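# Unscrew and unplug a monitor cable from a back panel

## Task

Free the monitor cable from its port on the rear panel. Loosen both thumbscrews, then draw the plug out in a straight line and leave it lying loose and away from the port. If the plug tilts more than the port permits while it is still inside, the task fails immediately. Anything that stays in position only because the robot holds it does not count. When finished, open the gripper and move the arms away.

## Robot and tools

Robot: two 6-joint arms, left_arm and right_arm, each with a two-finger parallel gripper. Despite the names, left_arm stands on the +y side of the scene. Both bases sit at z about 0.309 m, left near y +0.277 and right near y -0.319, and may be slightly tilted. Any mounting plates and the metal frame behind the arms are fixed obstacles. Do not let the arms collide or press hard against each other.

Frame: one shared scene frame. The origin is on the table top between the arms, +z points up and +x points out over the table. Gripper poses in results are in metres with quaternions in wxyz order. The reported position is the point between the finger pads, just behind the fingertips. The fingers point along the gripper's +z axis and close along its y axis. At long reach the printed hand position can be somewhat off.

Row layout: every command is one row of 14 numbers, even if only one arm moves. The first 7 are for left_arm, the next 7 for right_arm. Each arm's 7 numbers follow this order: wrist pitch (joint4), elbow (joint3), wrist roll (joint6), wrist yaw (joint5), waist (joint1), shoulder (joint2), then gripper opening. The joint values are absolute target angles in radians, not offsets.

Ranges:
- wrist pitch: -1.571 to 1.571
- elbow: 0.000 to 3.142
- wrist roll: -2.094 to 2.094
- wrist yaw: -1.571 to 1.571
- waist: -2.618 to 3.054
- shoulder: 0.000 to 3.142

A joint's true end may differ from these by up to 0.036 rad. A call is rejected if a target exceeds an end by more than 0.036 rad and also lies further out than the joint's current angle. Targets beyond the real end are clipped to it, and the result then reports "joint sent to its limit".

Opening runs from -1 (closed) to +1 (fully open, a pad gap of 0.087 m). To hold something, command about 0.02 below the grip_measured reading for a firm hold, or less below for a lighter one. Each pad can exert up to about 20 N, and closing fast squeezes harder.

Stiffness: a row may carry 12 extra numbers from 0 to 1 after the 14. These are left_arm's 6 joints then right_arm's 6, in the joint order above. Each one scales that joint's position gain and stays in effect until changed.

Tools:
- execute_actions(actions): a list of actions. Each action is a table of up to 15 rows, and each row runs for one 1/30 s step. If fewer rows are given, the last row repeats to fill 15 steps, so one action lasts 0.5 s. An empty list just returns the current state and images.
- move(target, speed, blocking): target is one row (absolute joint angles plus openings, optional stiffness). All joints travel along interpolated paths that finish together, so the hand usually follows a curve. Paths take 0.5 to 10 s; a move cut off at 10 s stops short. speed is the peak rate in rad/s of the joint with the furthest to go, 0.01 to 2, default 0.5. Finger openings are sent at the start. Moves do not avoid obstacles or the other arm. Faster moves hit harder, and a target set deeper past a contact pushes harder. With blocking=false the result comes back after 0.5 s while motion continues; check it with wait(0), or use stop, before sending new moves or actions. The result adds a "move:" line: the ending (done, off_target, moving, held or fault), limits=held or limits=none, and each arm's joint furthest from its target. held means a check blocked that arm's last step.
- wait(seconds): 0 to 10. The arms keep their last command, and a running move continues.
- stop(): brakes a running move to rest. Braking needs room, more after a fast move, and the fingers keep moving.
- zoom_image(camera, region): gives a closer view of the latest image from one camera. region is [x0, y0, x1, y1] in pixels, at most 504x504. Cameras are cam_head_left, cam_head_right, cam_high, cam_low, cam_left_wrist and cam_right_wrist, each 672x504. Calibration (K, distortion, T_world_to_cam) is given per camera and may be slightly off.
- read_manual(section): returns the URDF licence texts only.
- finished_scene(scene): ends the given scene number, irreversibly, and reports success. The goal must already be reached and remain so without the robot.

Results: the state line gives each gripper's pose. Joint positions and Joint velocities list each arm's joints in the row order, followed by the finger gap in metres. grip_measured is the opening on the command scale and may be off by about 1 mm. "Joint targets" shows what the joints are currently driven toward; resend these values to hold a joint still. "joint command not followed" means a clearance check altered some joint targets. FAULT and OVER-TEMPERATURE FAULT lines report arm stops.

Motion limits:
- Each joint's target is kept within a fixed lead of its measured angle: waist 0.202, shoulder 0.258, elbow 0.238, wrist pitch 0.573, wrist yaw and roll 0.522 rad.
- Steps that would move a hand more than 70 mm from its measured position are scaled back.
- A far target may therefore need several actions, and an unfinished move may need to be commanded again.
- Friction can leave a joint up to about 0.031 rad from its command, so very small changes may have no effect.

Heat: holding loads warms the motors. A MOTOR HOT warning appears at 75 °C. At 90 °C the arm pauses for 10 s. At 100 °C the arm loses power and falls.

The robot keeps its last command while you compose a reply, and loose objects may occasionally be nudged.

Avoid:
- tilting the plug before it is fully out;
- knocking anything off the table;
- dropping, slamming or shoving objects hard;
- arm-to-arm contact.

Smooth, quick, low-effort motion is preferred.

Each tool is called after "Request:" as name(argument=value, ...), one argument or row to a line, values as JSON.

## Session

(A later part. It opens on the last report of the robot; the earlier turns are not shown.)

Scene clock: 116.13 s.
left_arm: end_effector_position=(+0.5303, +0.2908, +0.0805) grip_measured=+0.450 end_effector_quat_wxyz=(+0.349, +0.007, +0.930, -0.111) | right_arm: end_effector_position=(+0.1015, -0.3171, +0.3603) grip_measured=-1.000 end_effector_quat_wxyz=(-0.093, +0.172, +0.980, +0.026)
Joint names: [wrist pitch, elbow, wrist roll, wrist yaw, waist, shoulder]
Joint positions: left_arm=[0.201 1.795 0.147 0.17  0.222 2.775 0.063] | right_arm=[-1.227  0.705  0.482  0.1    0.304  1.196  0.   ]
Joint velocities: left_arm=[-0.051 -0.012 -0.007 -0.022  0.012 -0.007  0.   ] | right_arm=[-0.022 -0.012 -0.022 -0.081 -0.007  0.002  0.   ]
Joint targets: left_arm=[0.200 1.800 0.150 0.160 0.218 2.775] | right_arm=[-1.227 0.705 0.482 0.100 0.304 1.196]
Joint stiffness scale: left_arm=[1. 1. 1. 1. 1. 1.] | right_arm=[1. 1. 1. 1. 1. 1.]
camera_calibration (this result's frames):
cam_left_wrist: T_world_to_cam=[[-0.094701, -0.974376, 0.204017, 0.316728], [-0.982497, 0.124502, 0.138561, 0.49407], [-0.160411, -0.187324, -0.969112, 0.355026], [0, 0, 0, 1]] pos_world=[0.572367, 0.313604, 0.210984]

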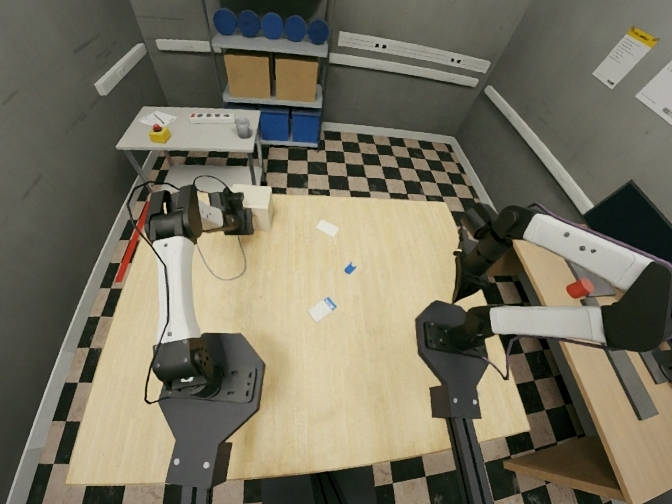

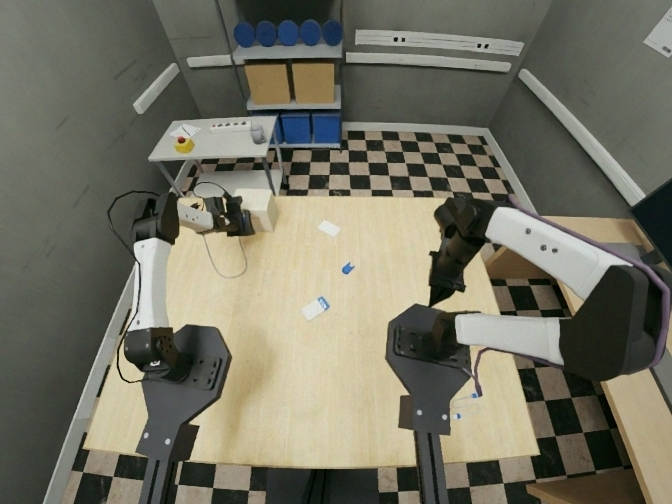

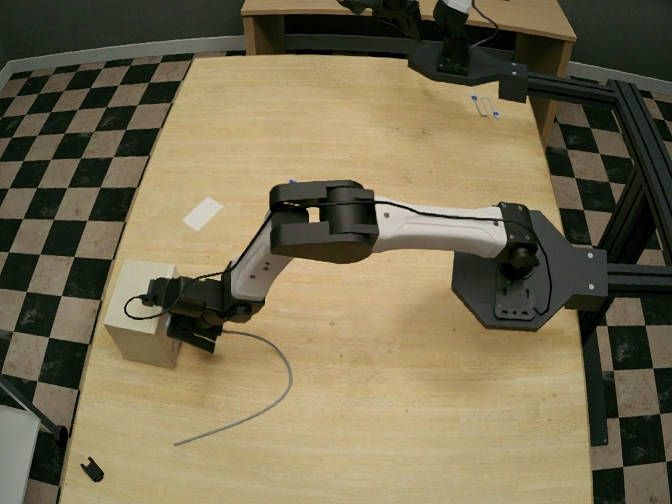

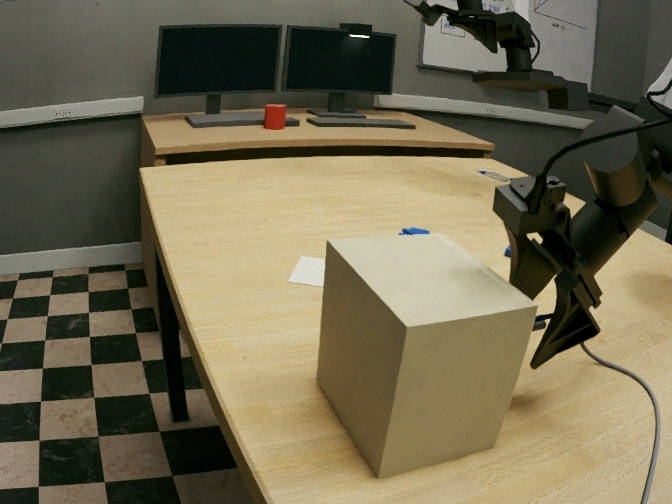

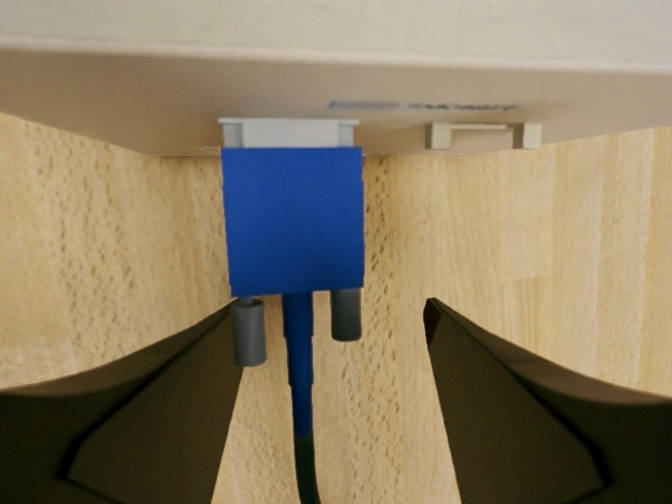

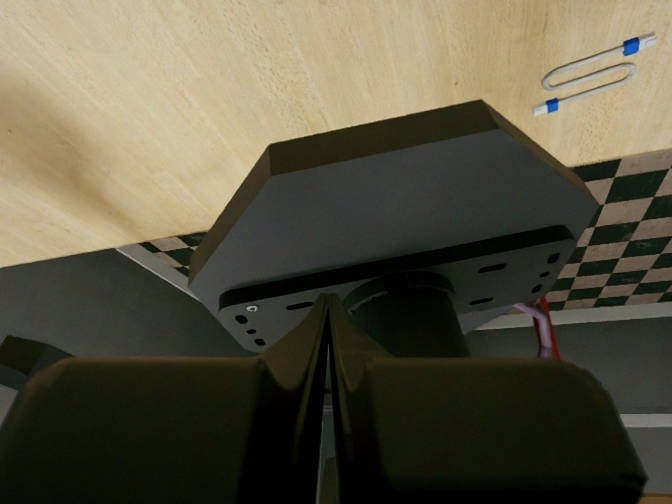

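Request:
move(
  target=[0.2,1.70,0.15,0.16,0.218,2.655,1,-1.227,0.705,0.482,0.1,0.304,1.196,-1],
  speed=0.2,
)

Request:
move(
  target=[0.593,1.676,0.667,-0.64,-0.061,2.823,1,-1.227,0.705,0.482,0.1,0.304,1.196,-1],
  speed=0.4,
)

Scene clock: 119.03 s.
left_arm: end_effector_position=(+0.5367, +0.2984, +0.1205) grip_measured=+1.000 end_effector_quat_wxyz=(+0.368, +0.007, +0.924, -0.107) | right_arm: end_effector_position=(+0.1015, -0.3171, +0.3603) grip_measured=-1.000 end_effector_quat_wxyz=(-0.093, +0.172, +0.980, +0.026)
Joint names: [wrist pitch, elbow, wrist roll, wrist yaw, waist, shoulder]
Joint positions: left_arm=[0.201 1.722 0.147 0.17  0.222 2.661 0.087] | right_arm=[-1.227  0.705  0.482  0.1    0.304  1.196  0.   ]
Joint velocities: left_arm=[-0.037  0.007  0.007 -0.007 -0.002  0.002  0.   ] | right_arm=[ 0.037 -0.007 -0.066 -0.051 -0.012  0.007  0.   ]
Joint targets: left_arm=[0.200 1.700 0.150 0.160 0.218 2.655] | right_arm=[-1.227 0.705 0.482 0.100 0.304 1.196]
Joint stiffness scale: left_arm=[1. 1. 1. 1. 1. 1.] | right_arm=[1. 1. 1. 1. 1. 1.]
move: off_target (left_arm); limits=none; left_arm: farthest joint: the elbow, 0.022 radians from its target (0.095 radians at the start); right_arm: farthest joint: the waist, 0.000 radians from its target (0.000 radians at the start)
camera_calibration (this result's frames):
cam_left_wrist: T_world_to_cam=[[-0.0960419, -0.976065, 0.195122, 0.318919], [-0.988029, 0.117259, 0.100245, 0.503618], [-0.120726, -0.183159, -0.975642, 0.374496], [0, 0, 0, 1]] pos_world=[0.57343, 0.320825, 0.25266]

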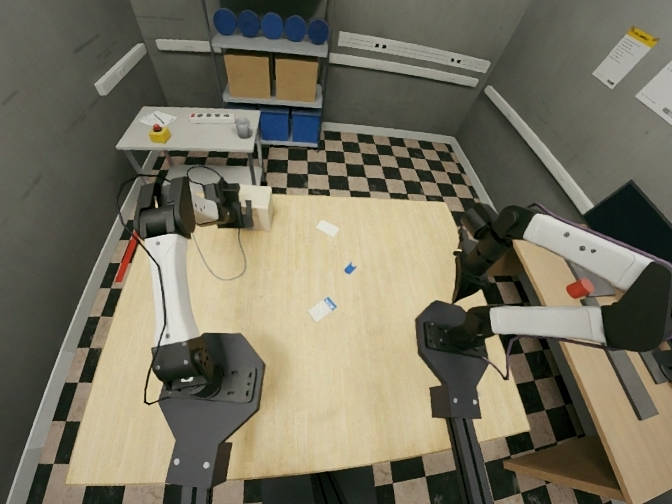

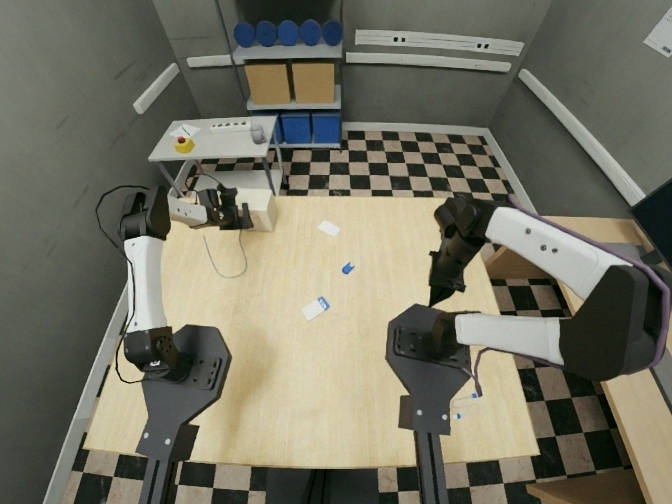

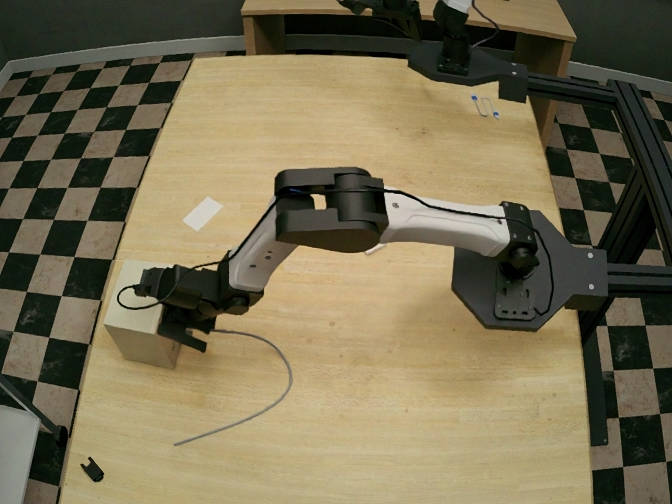

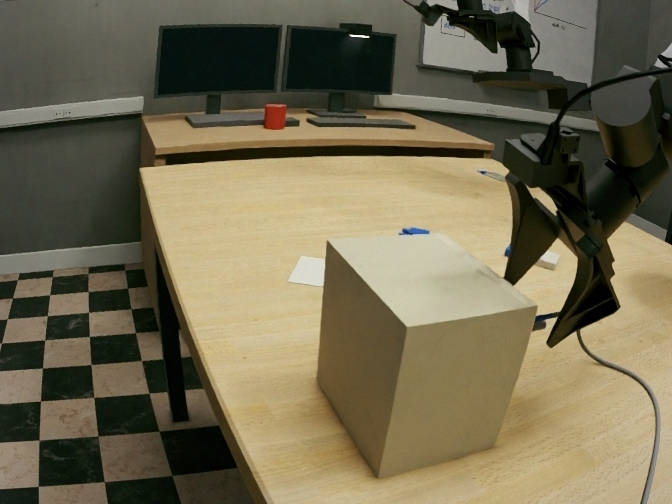

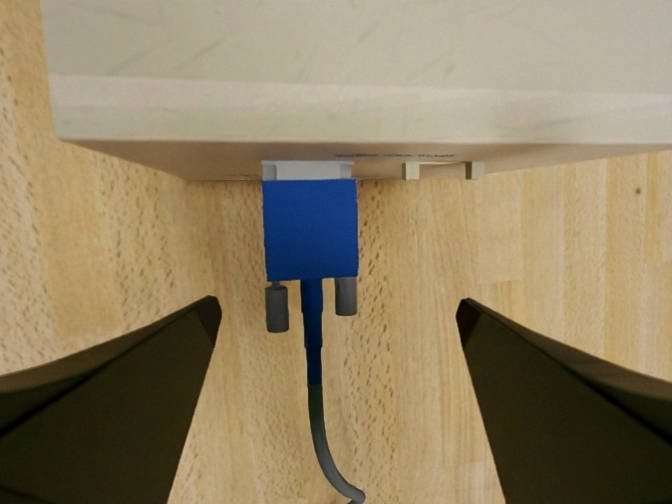

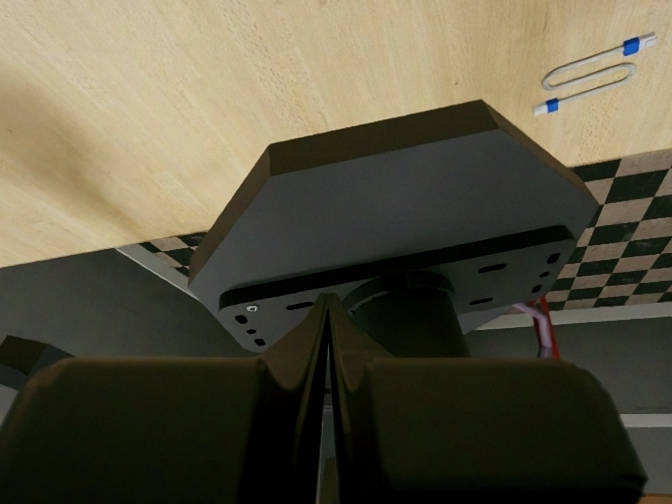

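Scene clock: 121.83 s.
left_arm: end_effector_position=(+0.5373, +0.2794, +0.1270) grip_measured=+1.000 end_effector_quat_wxyz=(+0.369, +0.167, +0.866, +0.293) | right_arm: end_effector_position=(+0.1015, -0.3171, +0.3603) grip_measured=-1.000 end_effector_quat_wxyz=(-0.093, +0.172, +0.980, +0.026)
Joint names: [wrist pitch, elbow, wrist roll, wrist yaw, waist, shoulder]
Joint positions: left_arm=[ 0.588  1.694  0.66  -0.628 -0.058  2.805  0.087] | right_arm=[-1.227  0.705  0.482  0.1    0.304  1.196  0.   ]
Joint velocities: left_arm=[-0.037 -0.012 -0.007  0.022 -0.017  0.007  0.   ] | right_arm=[-0.051 -0.007 -0.022 -0.037  0.002 -0.007  0.   ]
Joint targets: left_arm=[0.593 1.676 0.667 -0.640 -0.061 2.823] | right_arm=[-1.227 0.705 0.482 0.100 0.304 1.196]
Joint stiffness scale: left_arm=[1. 1. 1. 1. 1. 1.] | right_arm=[1. 1. 1. 1. 1. 1.]
move: done; limits=none; left_arm: farthest joint: the shoulder, 0.018 radians from its target (0.162 radians at the start); right_arm: farthest joint: the waist, 0.000 radians from its target (0.000 radians at the start)
camera_calibration (this result's frames):
cam_left_wrist: T_world_to_cam=[[-0.0767921, -0.773879, -0.628661, 0.336982], [-0.996324, 0.0355435, 0.0779489, 0.535884], [-0.0379782, 0.632335, -0.773763, 0.0794429], [0, 0, 0, 1]] pos_world=[0.562809, 0.191502, 0.231546]

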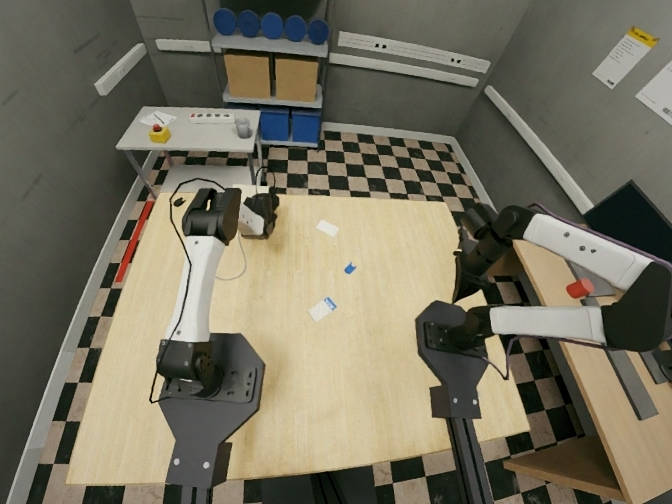

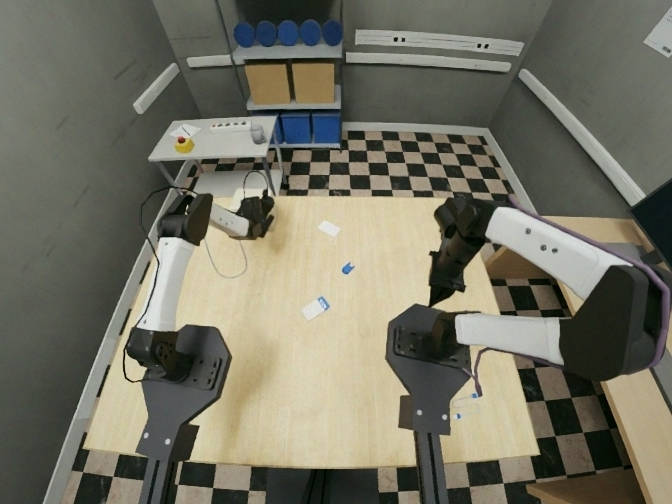

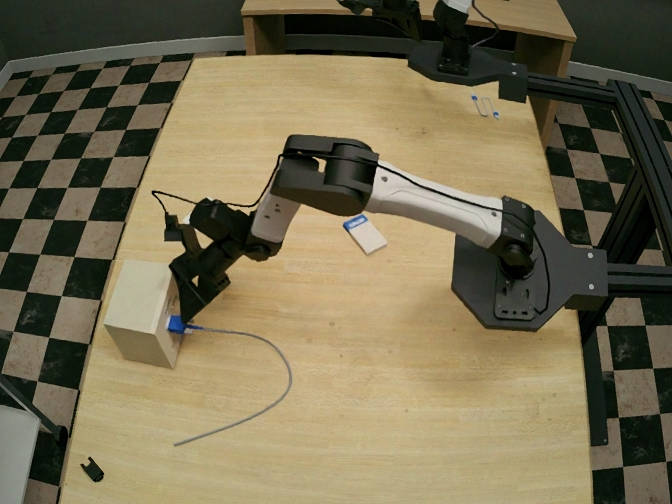

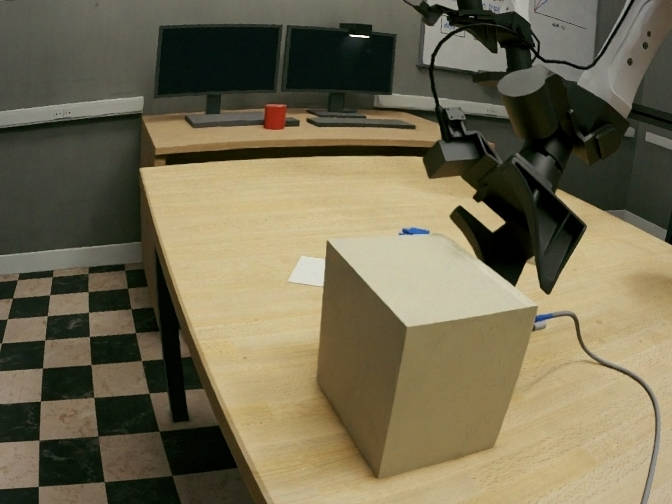

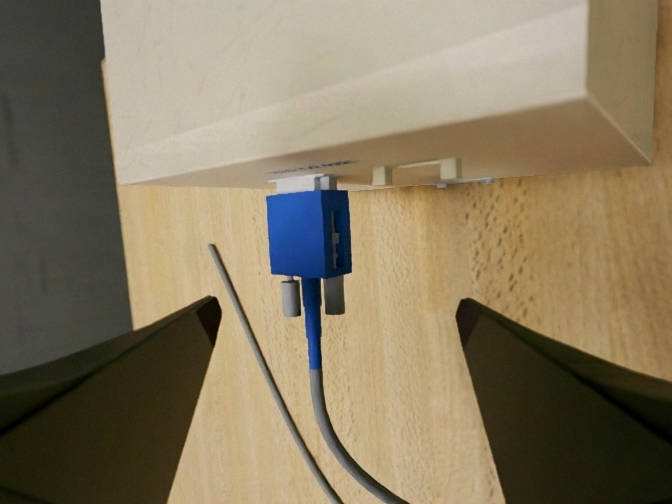

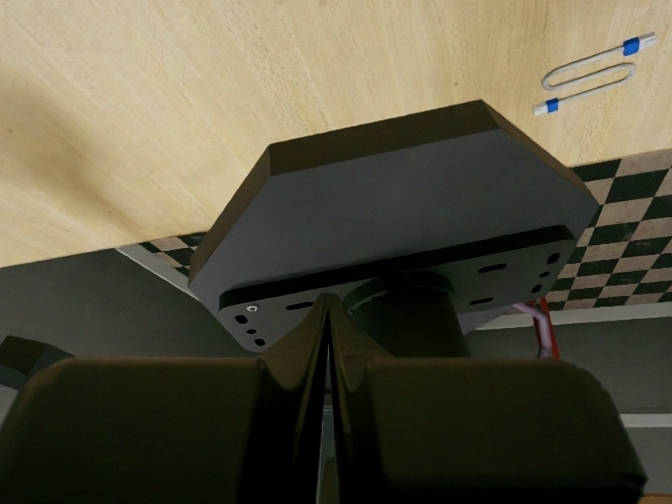

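Request:
move(
  target=[0.551,1.745,0.667,-0.64,-0.05,2.839,-0.7,-1.227,0.705,0.482,0.1,0.304,1.196,-1],
  speed=0.1,
)

Request:
move(
  target=[0.582,1.755,0.674,-0.604,-0.036,2.855,-0.7,-1.227,0.705,0.482,0.1,0.304,1.196,-1],
  speed=0.05,
)

Scene clock: 123.47 s.
left_arm: end_effector_position=(+0.5432, +0.2786, +0.1272) grip_measured=-0.700 end_effector_quat_wxyz=(+0.371, +0.166, +0.865, +0.294) | right_arm: end_effector_position=(+0.1015, -0.3171, +0.3603) grip_measured=-1.000 end_effector_quat_wxyz=(-0.093, +0.172, +0.980, +0.026)
Joint names: [wrist pitch, elbow, wrist roll, wrist yaw, waist, shoulder]
Joint positions: left_arm=[ 0.57   1.731  0.66  -0.629 -0.058  2.82   0.013] | right_arm=[-1.227  0.705  0.482  0.1    0.304  1.196  0.   ]
Joint velocities: left_arm=[-0.037 -0.007  0.007  0.037 -0.012 -0.012  0.001] | right_arm=[-0.007 -0.007 -0.022 -0.066  0.007 -0.002  0.   ]
Joint targets: left_arm=[0.551 1.745 0.667 -0.640 -0.050 2.839] | right_arm=[-1.227 0.705 0.482 0.100 0.304 1.196]
Joint stiffness scale: left_arm=[1. 1. 1. 1. 1. 1.] | right_arm=[1. 1. 1. 1. 1. 1.]
move: done; limits=none; left_arm: farthest joint: the shoulder, 0.019 radians from its target (0.034 radians at the start); right_arm: farthest joint: the waist, 0.000 radians from its target (0.000 radians at the start)
camera_calibration (this result's frames):
cam_left_wrist: T_world_to_cam=[[-0.073897, -0.773828, -0.629071, 0.335383], [-0.996633, 0.0348397, 0.0742179, 0.542612], [-0.0355153, 0.632437, -0.773797, 0.0789243], [0, 0, 0, 1]] pos_world=[0.568372, 0.19071, 0.23178]

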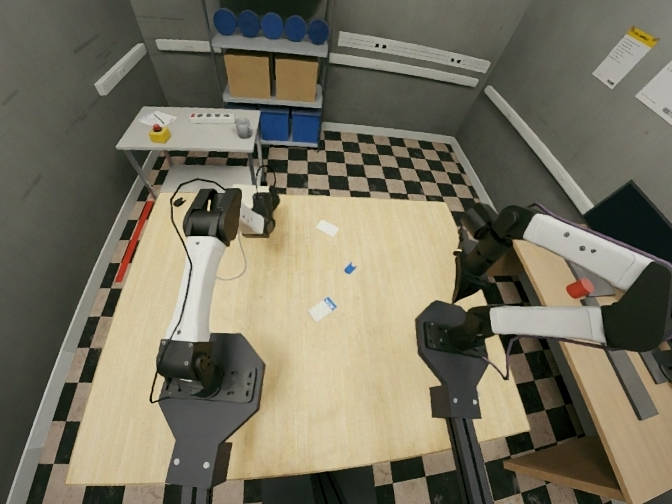

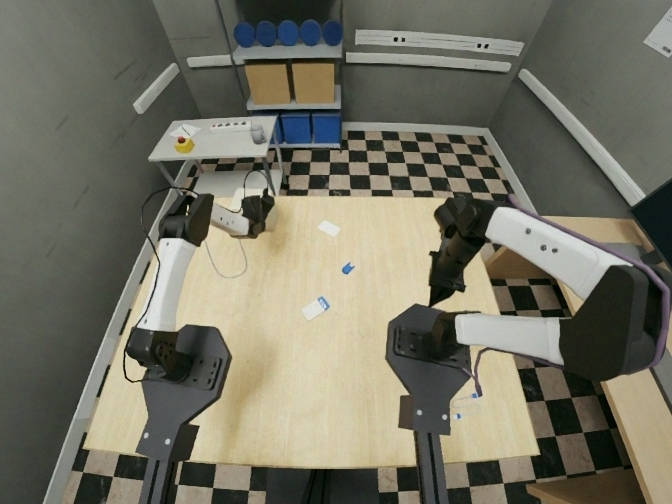

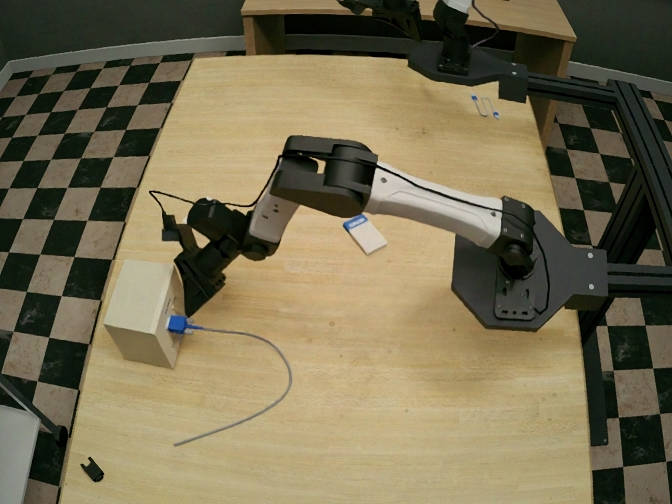

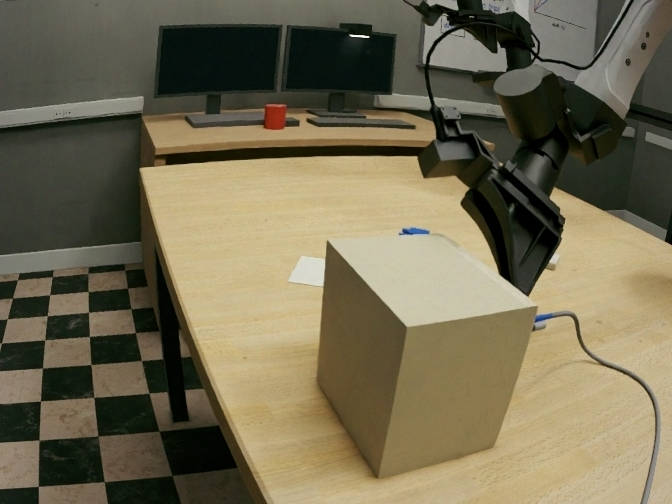

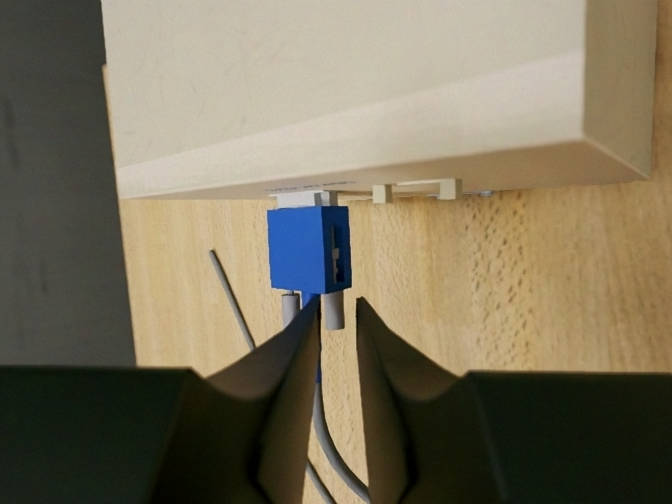

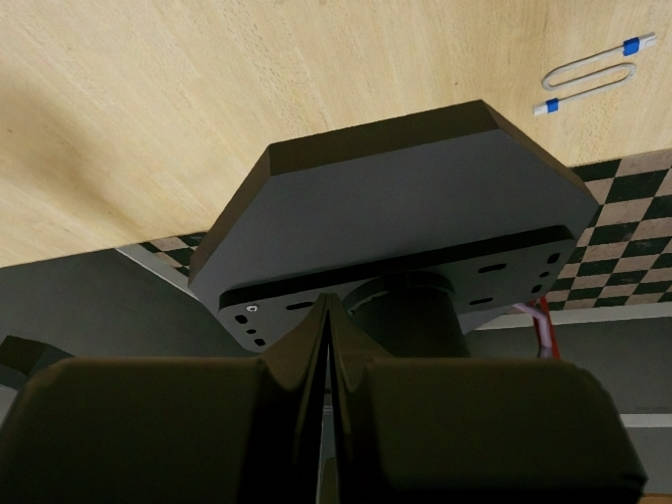

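Scene clock: 124.50 s.
left_arm: end_effector_position=(+0.5429, +0.2836, +0.1200) grip_measured=-0.700 end_effector_quat_wxyz=(+0.369, +0.167, +0.866, +0.293) | right_arm: end_effector_position=(+0.1015, -0.3171, +0.3603) grip_measured=-1.000 end_effector_quat_wxyz=(-0.093, +0.172, +0.980, +0.026)
Joint names: [wrist pitch, elbow, wrist roll, wrist yaw, waist, shoulder]
Joint positions: left_arm=[ 0.577  1.739  0.667 -0.617 -0.045  2.837  0.013] | right_arm=[-1.227  0.705  0.482  0.1    0.304  1.196  0.   ]
Joint velocities: left_arm=[-0.037 -0.012  0.051 -0.022 -0.002 -0.002  0.001] | right_arm=[ 0.007 -0.007 -0.037  0.007  0.002 -0.017  0.   ]
Joint targets: left_arm=[0.582 1.755 0.674 -0.604 -0.036 2.855] | right_arm=[-1.227 0.705 0.482 0.100 0.304 1.196]
Joint stiffness scale: left_arm=[1. 1. 1. 1. 1. 1.] | right_arm=[1. 1. 1. 1. 1. 1.]
move: done; limits=none; left_arm: farthest joint: the shoulder, 0.018 radians from its target (0.035 radians at the start); right_arm: farthest joint: the waist, 0.000 radians from its target (0.000 radians at the start)
camera_calibration (this result's frames):
cam_left_wrist: T_world_to_cam=[[-0.0778506, -0.773973, -0.628415, 0.336805], [-0.996227, 0.0361438, 0.0789008, 0.54154], [-0.0383538, 0.632187, -0.773866, 0.0718247], [0, 0, 0, 1]] pos_world=[0.568472, 0.195698, 0.224508]

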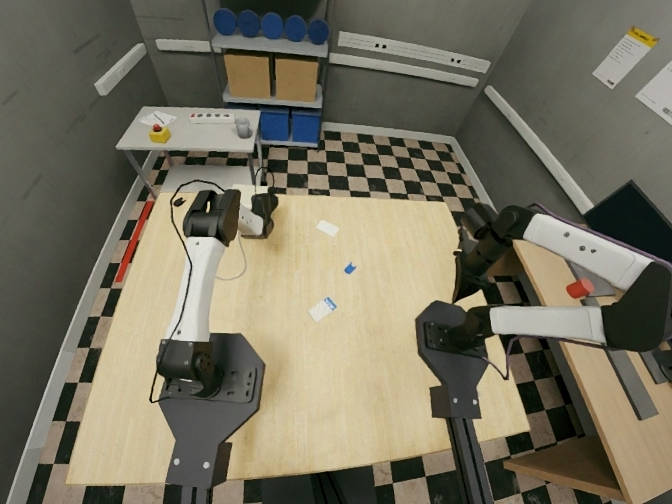

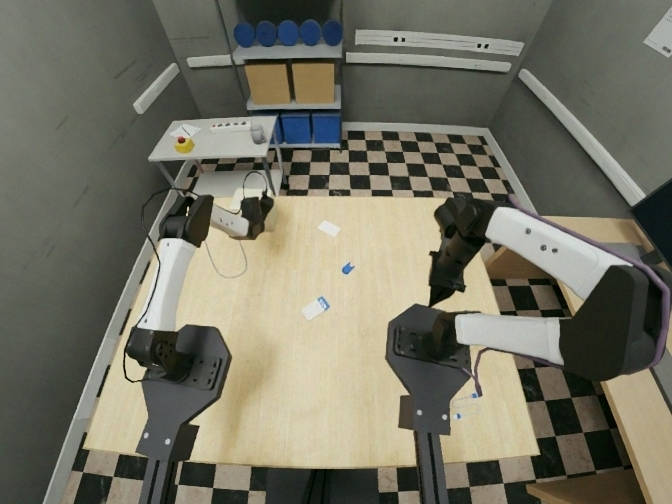

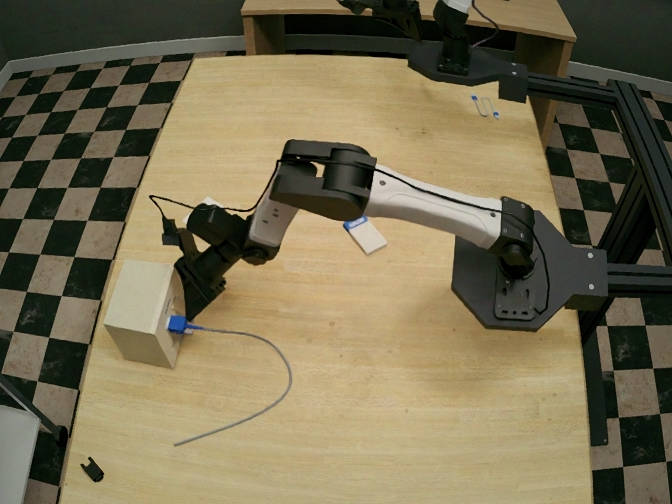

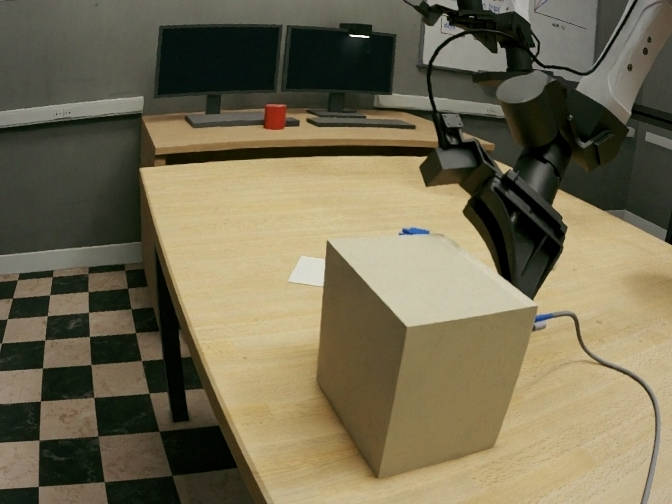

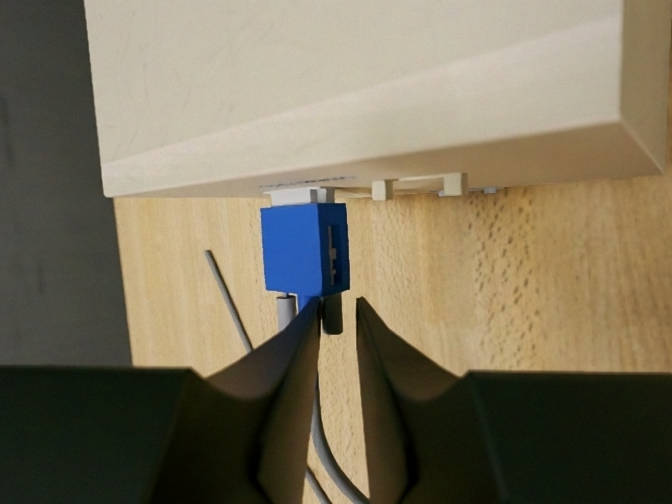

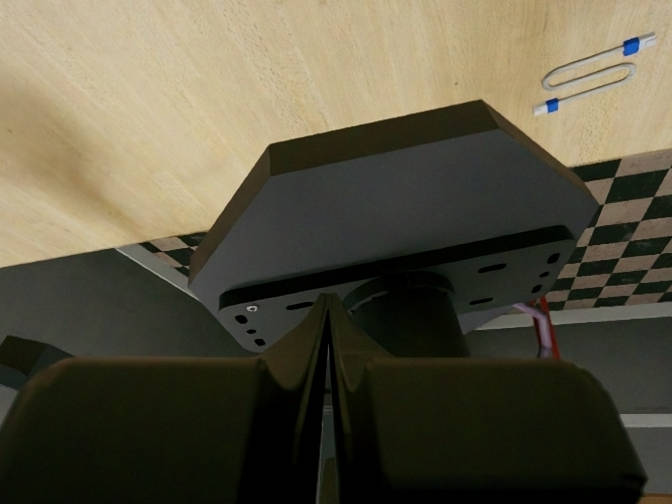

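Request:
move(
  target=[0.585,1.757,0.676,-0.601,-0.026,2.86,-0.74,-1.227,0.705,0.482,0.1,0.304,1.196,-1],
  speed=0.03,
)

Request:
zoom_image(
  camera="cam_left_wrist",
  region=[250, 180, 410, 360],
)

Scene clock: 126.40 s.
left_arm: end_effector_position=(+0.5432, +0.2873, +0.1195) grip_measured=-0.740 end_effector_quat_wxyz=(+0.369, +0.166, +0.866, +0.293) | right_arm: end_effector_position=(+0.1015, -0.3171, +0.3603) grip_measured=-1.000 end_effector_quat_wxyz=(-0.093, +0.172, +0.980, +0.026)
Joint names: [wrist pitch, elbow, wrist roll, wrist yaw, waist, shoulder]
Joint positions: left_arm=[ 0.579  1.739  0.669 -0.614 -0.038  2.837  0.011] | right_arm=[-1.227  0.705  0.482  0.1    0.304  1.196  0.   ]
Joint velocities: left_arm=[-0.037 -0.007  0.007 -0.037 -0.007  0.002 -0.001] | right_arm=[-0.037  0.002  0.007 -0.066 -0.012  0.002  0.   ]
Joint targets: left_arm=[0.585 1.757 0.676 -0.601 -0.026 2.860] | right_arm=[-1.227 0.705 0.482 0.100 0.304 1.196]
Joint stiffness scale: left_arm=[1. 1. 1. 1. 1. 1.] | right_arm=[1. 1. 1. 1. 1. 1.]
move: off_target (left_arm); limits=none; left_arm: farthest joint: the shoulder, 0.023 radians from its target (0.023 radians at the start); right_arm: farthest joint: the waist, 0.000 radians from its target (0.000 radians at the start)
camera_calibration (this result's frames):
cam_left_wrist: T_world_to_cam=[[-0.0747651, -0.774394, -0.628271, 0.337792], [-0.996378, 0.0324252, 0.0786038, 0.542869], [-0.0404985, 0.631872, -0.774014, 0.0703481], [0, 0, 0, 1]] pos_world=[0.569007, 0.199531, 0.224004]

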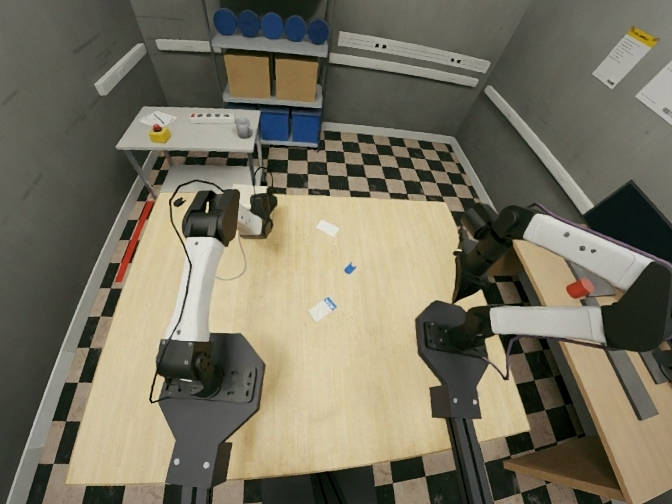

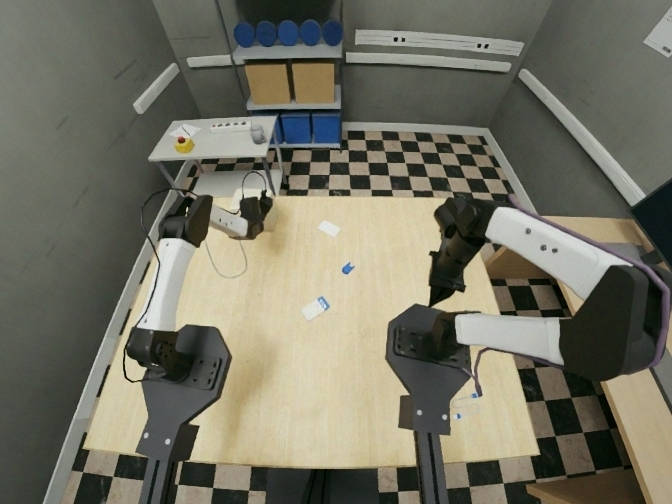

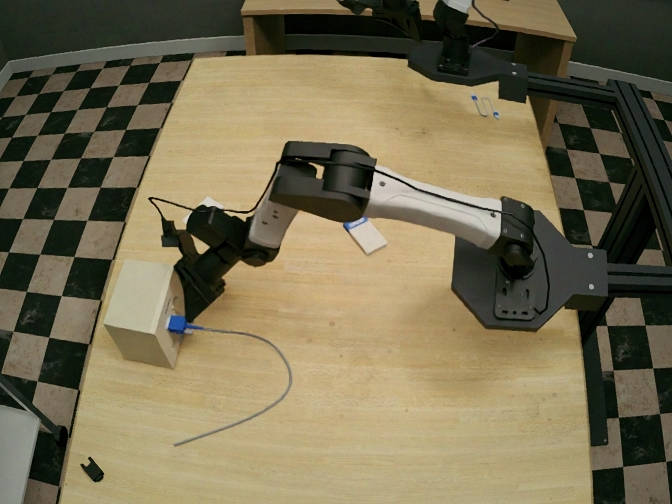

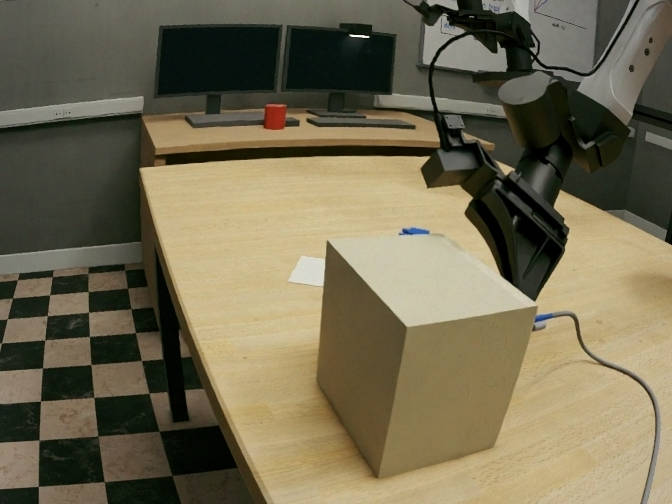

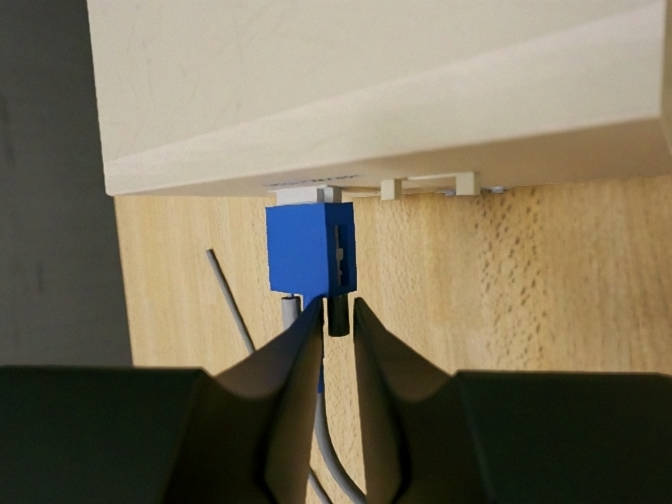

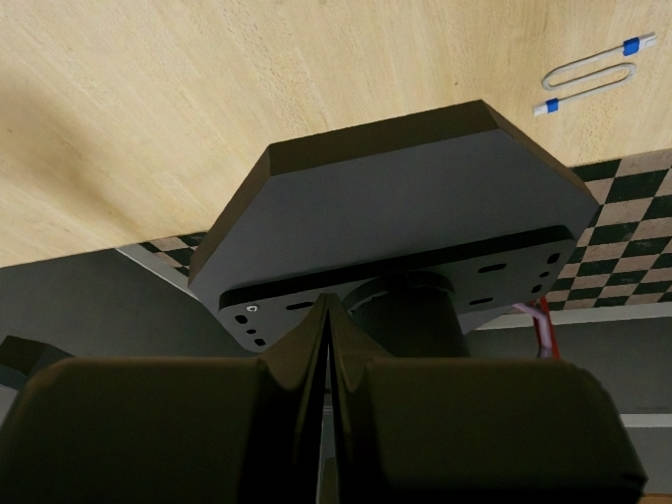

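Region (250, 180, 410, 360) of cam_left_wrist's 672x504 image, scaled by 2.800, with more detail than that image has.

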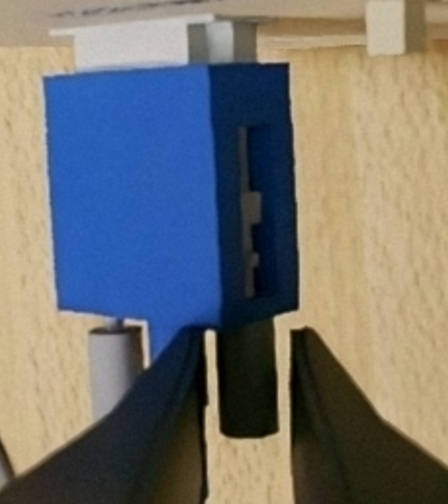

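Request:
execute_actions(
  actions=[
    [[0.585,1.75,0.676,-0.605,-0.031,2.855,-0.82,-1.227,0.705,0.482,0.1,0.304,1.196,-1]],
    [[0.585,1.75,0.676,-0.605,-0.031,2.855,-0.87,-1.227,0.705,0.482,0.1,0.304,1.196,-1]],
  ],
)

Scene clock: 127.63 s.
left_arm: end_effector_position=(+0.5432, +0.2873, +0.1195) grip_measured=-0.852 end_effector_quat_wxyz=(+0.369, +0.166, +0.866, +0.294) | right_arm: end_effector_position=(+0.1015, -0.3171, +0.3603) grip_measured=-1.000 end_effector_quat_wxyz=(-0.093, +0.172, +0.980, +0.026)
Joint names: [wrist pitch, elbow, wrist roll, wrist yaw, waist, shoulder]
Joint positions: left_arm=[ 0.579  1.739  0.67  -0.614 -0.038  2.837  0.006] | right_arm=[-1.227  0.705  0.482  0.1    0.304  1.196  0.   ]
Joint velocities: left_arm=[-0.007  0.012  0.007 -0.007 -0.002 -0.022 -0.001] | right_arm=[ 0.037 -0.022 -0.081 -0.022  0.002 -0.012  0.   ]
Joint targets: left_arm=[0.585 1.750 0.676 -0.605 -0.031 2.855] | right_arm=[-1.227 0.705 0.482 0.100 0.304 1.196]
Joint stiffness scale: left_arm=[1. 1. 1. 1. 1. 1.] | right_arm=[1. 1. 1. 1. 1. 1.]
camera_calibration (this result's frames):
cam_left_wrist: T_world_to_cam=[[-0.0752787, -0.774009, -0.628683, 0.338041], [-0.996341, 0.0328036, 0.0789158, 0.542702], [-0.0404585, 0.632324, -0.773647, 0.0701528], [0, 0, 0, 1]] pos_world=[0.569003, 0.199485, 0.223967]

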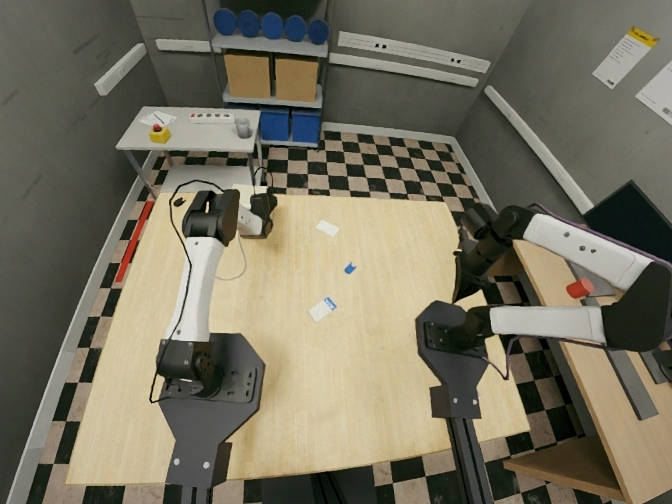

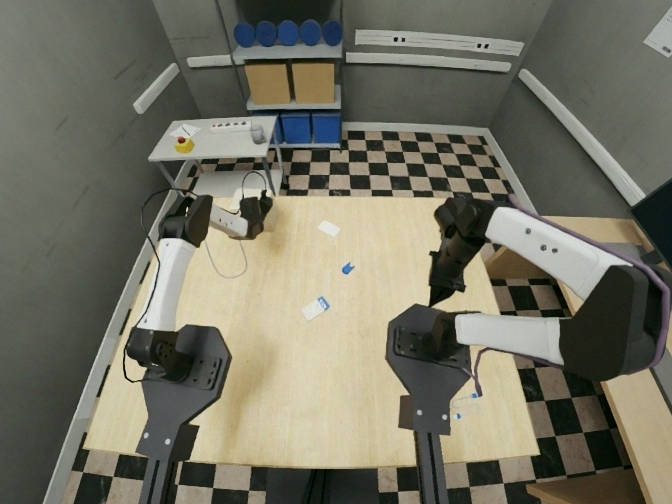

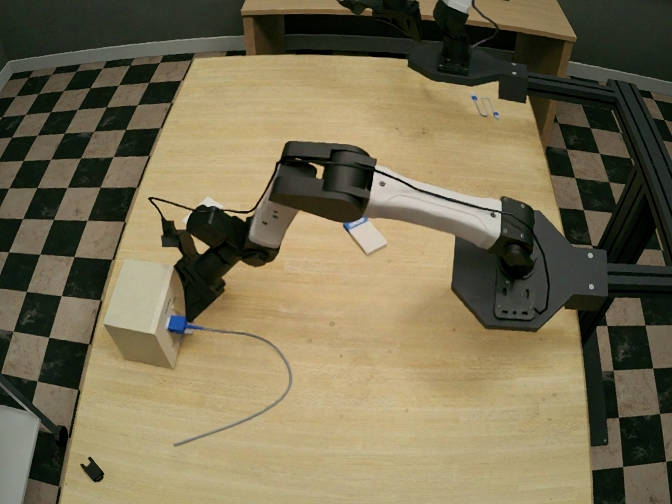

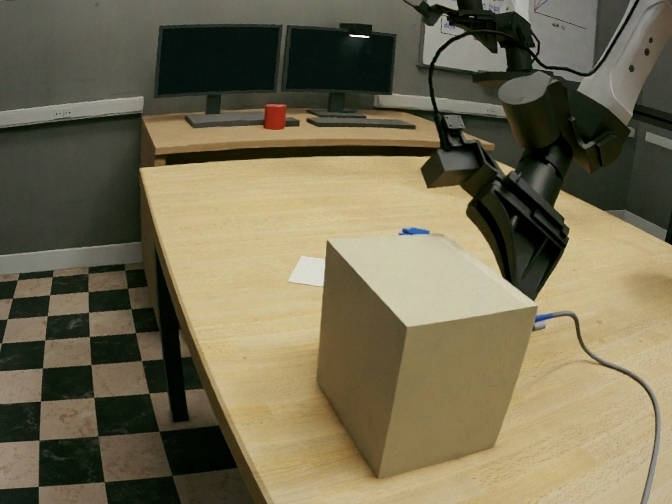

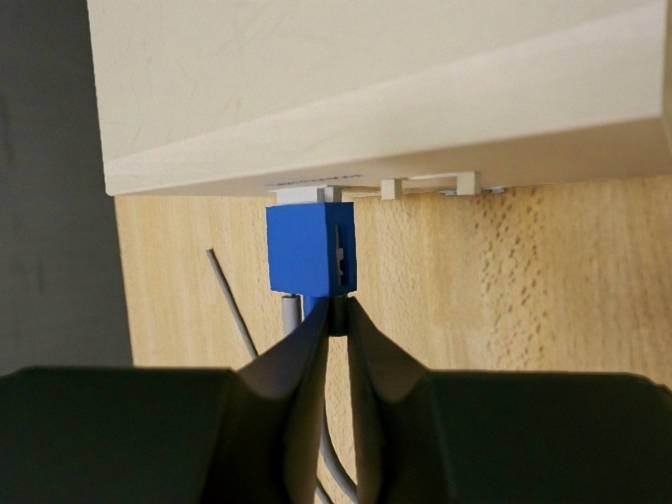

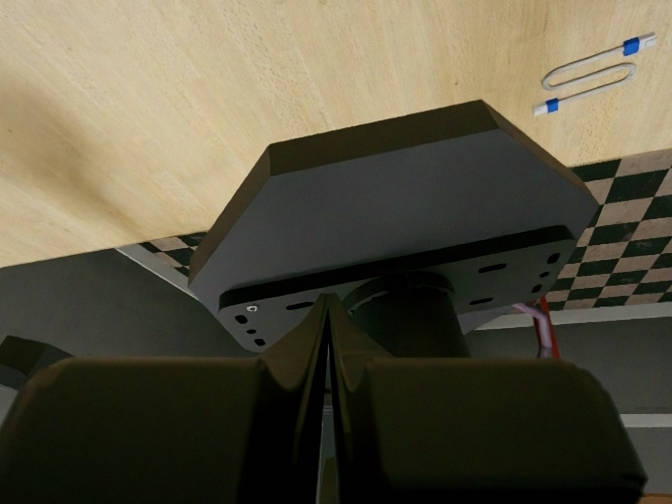

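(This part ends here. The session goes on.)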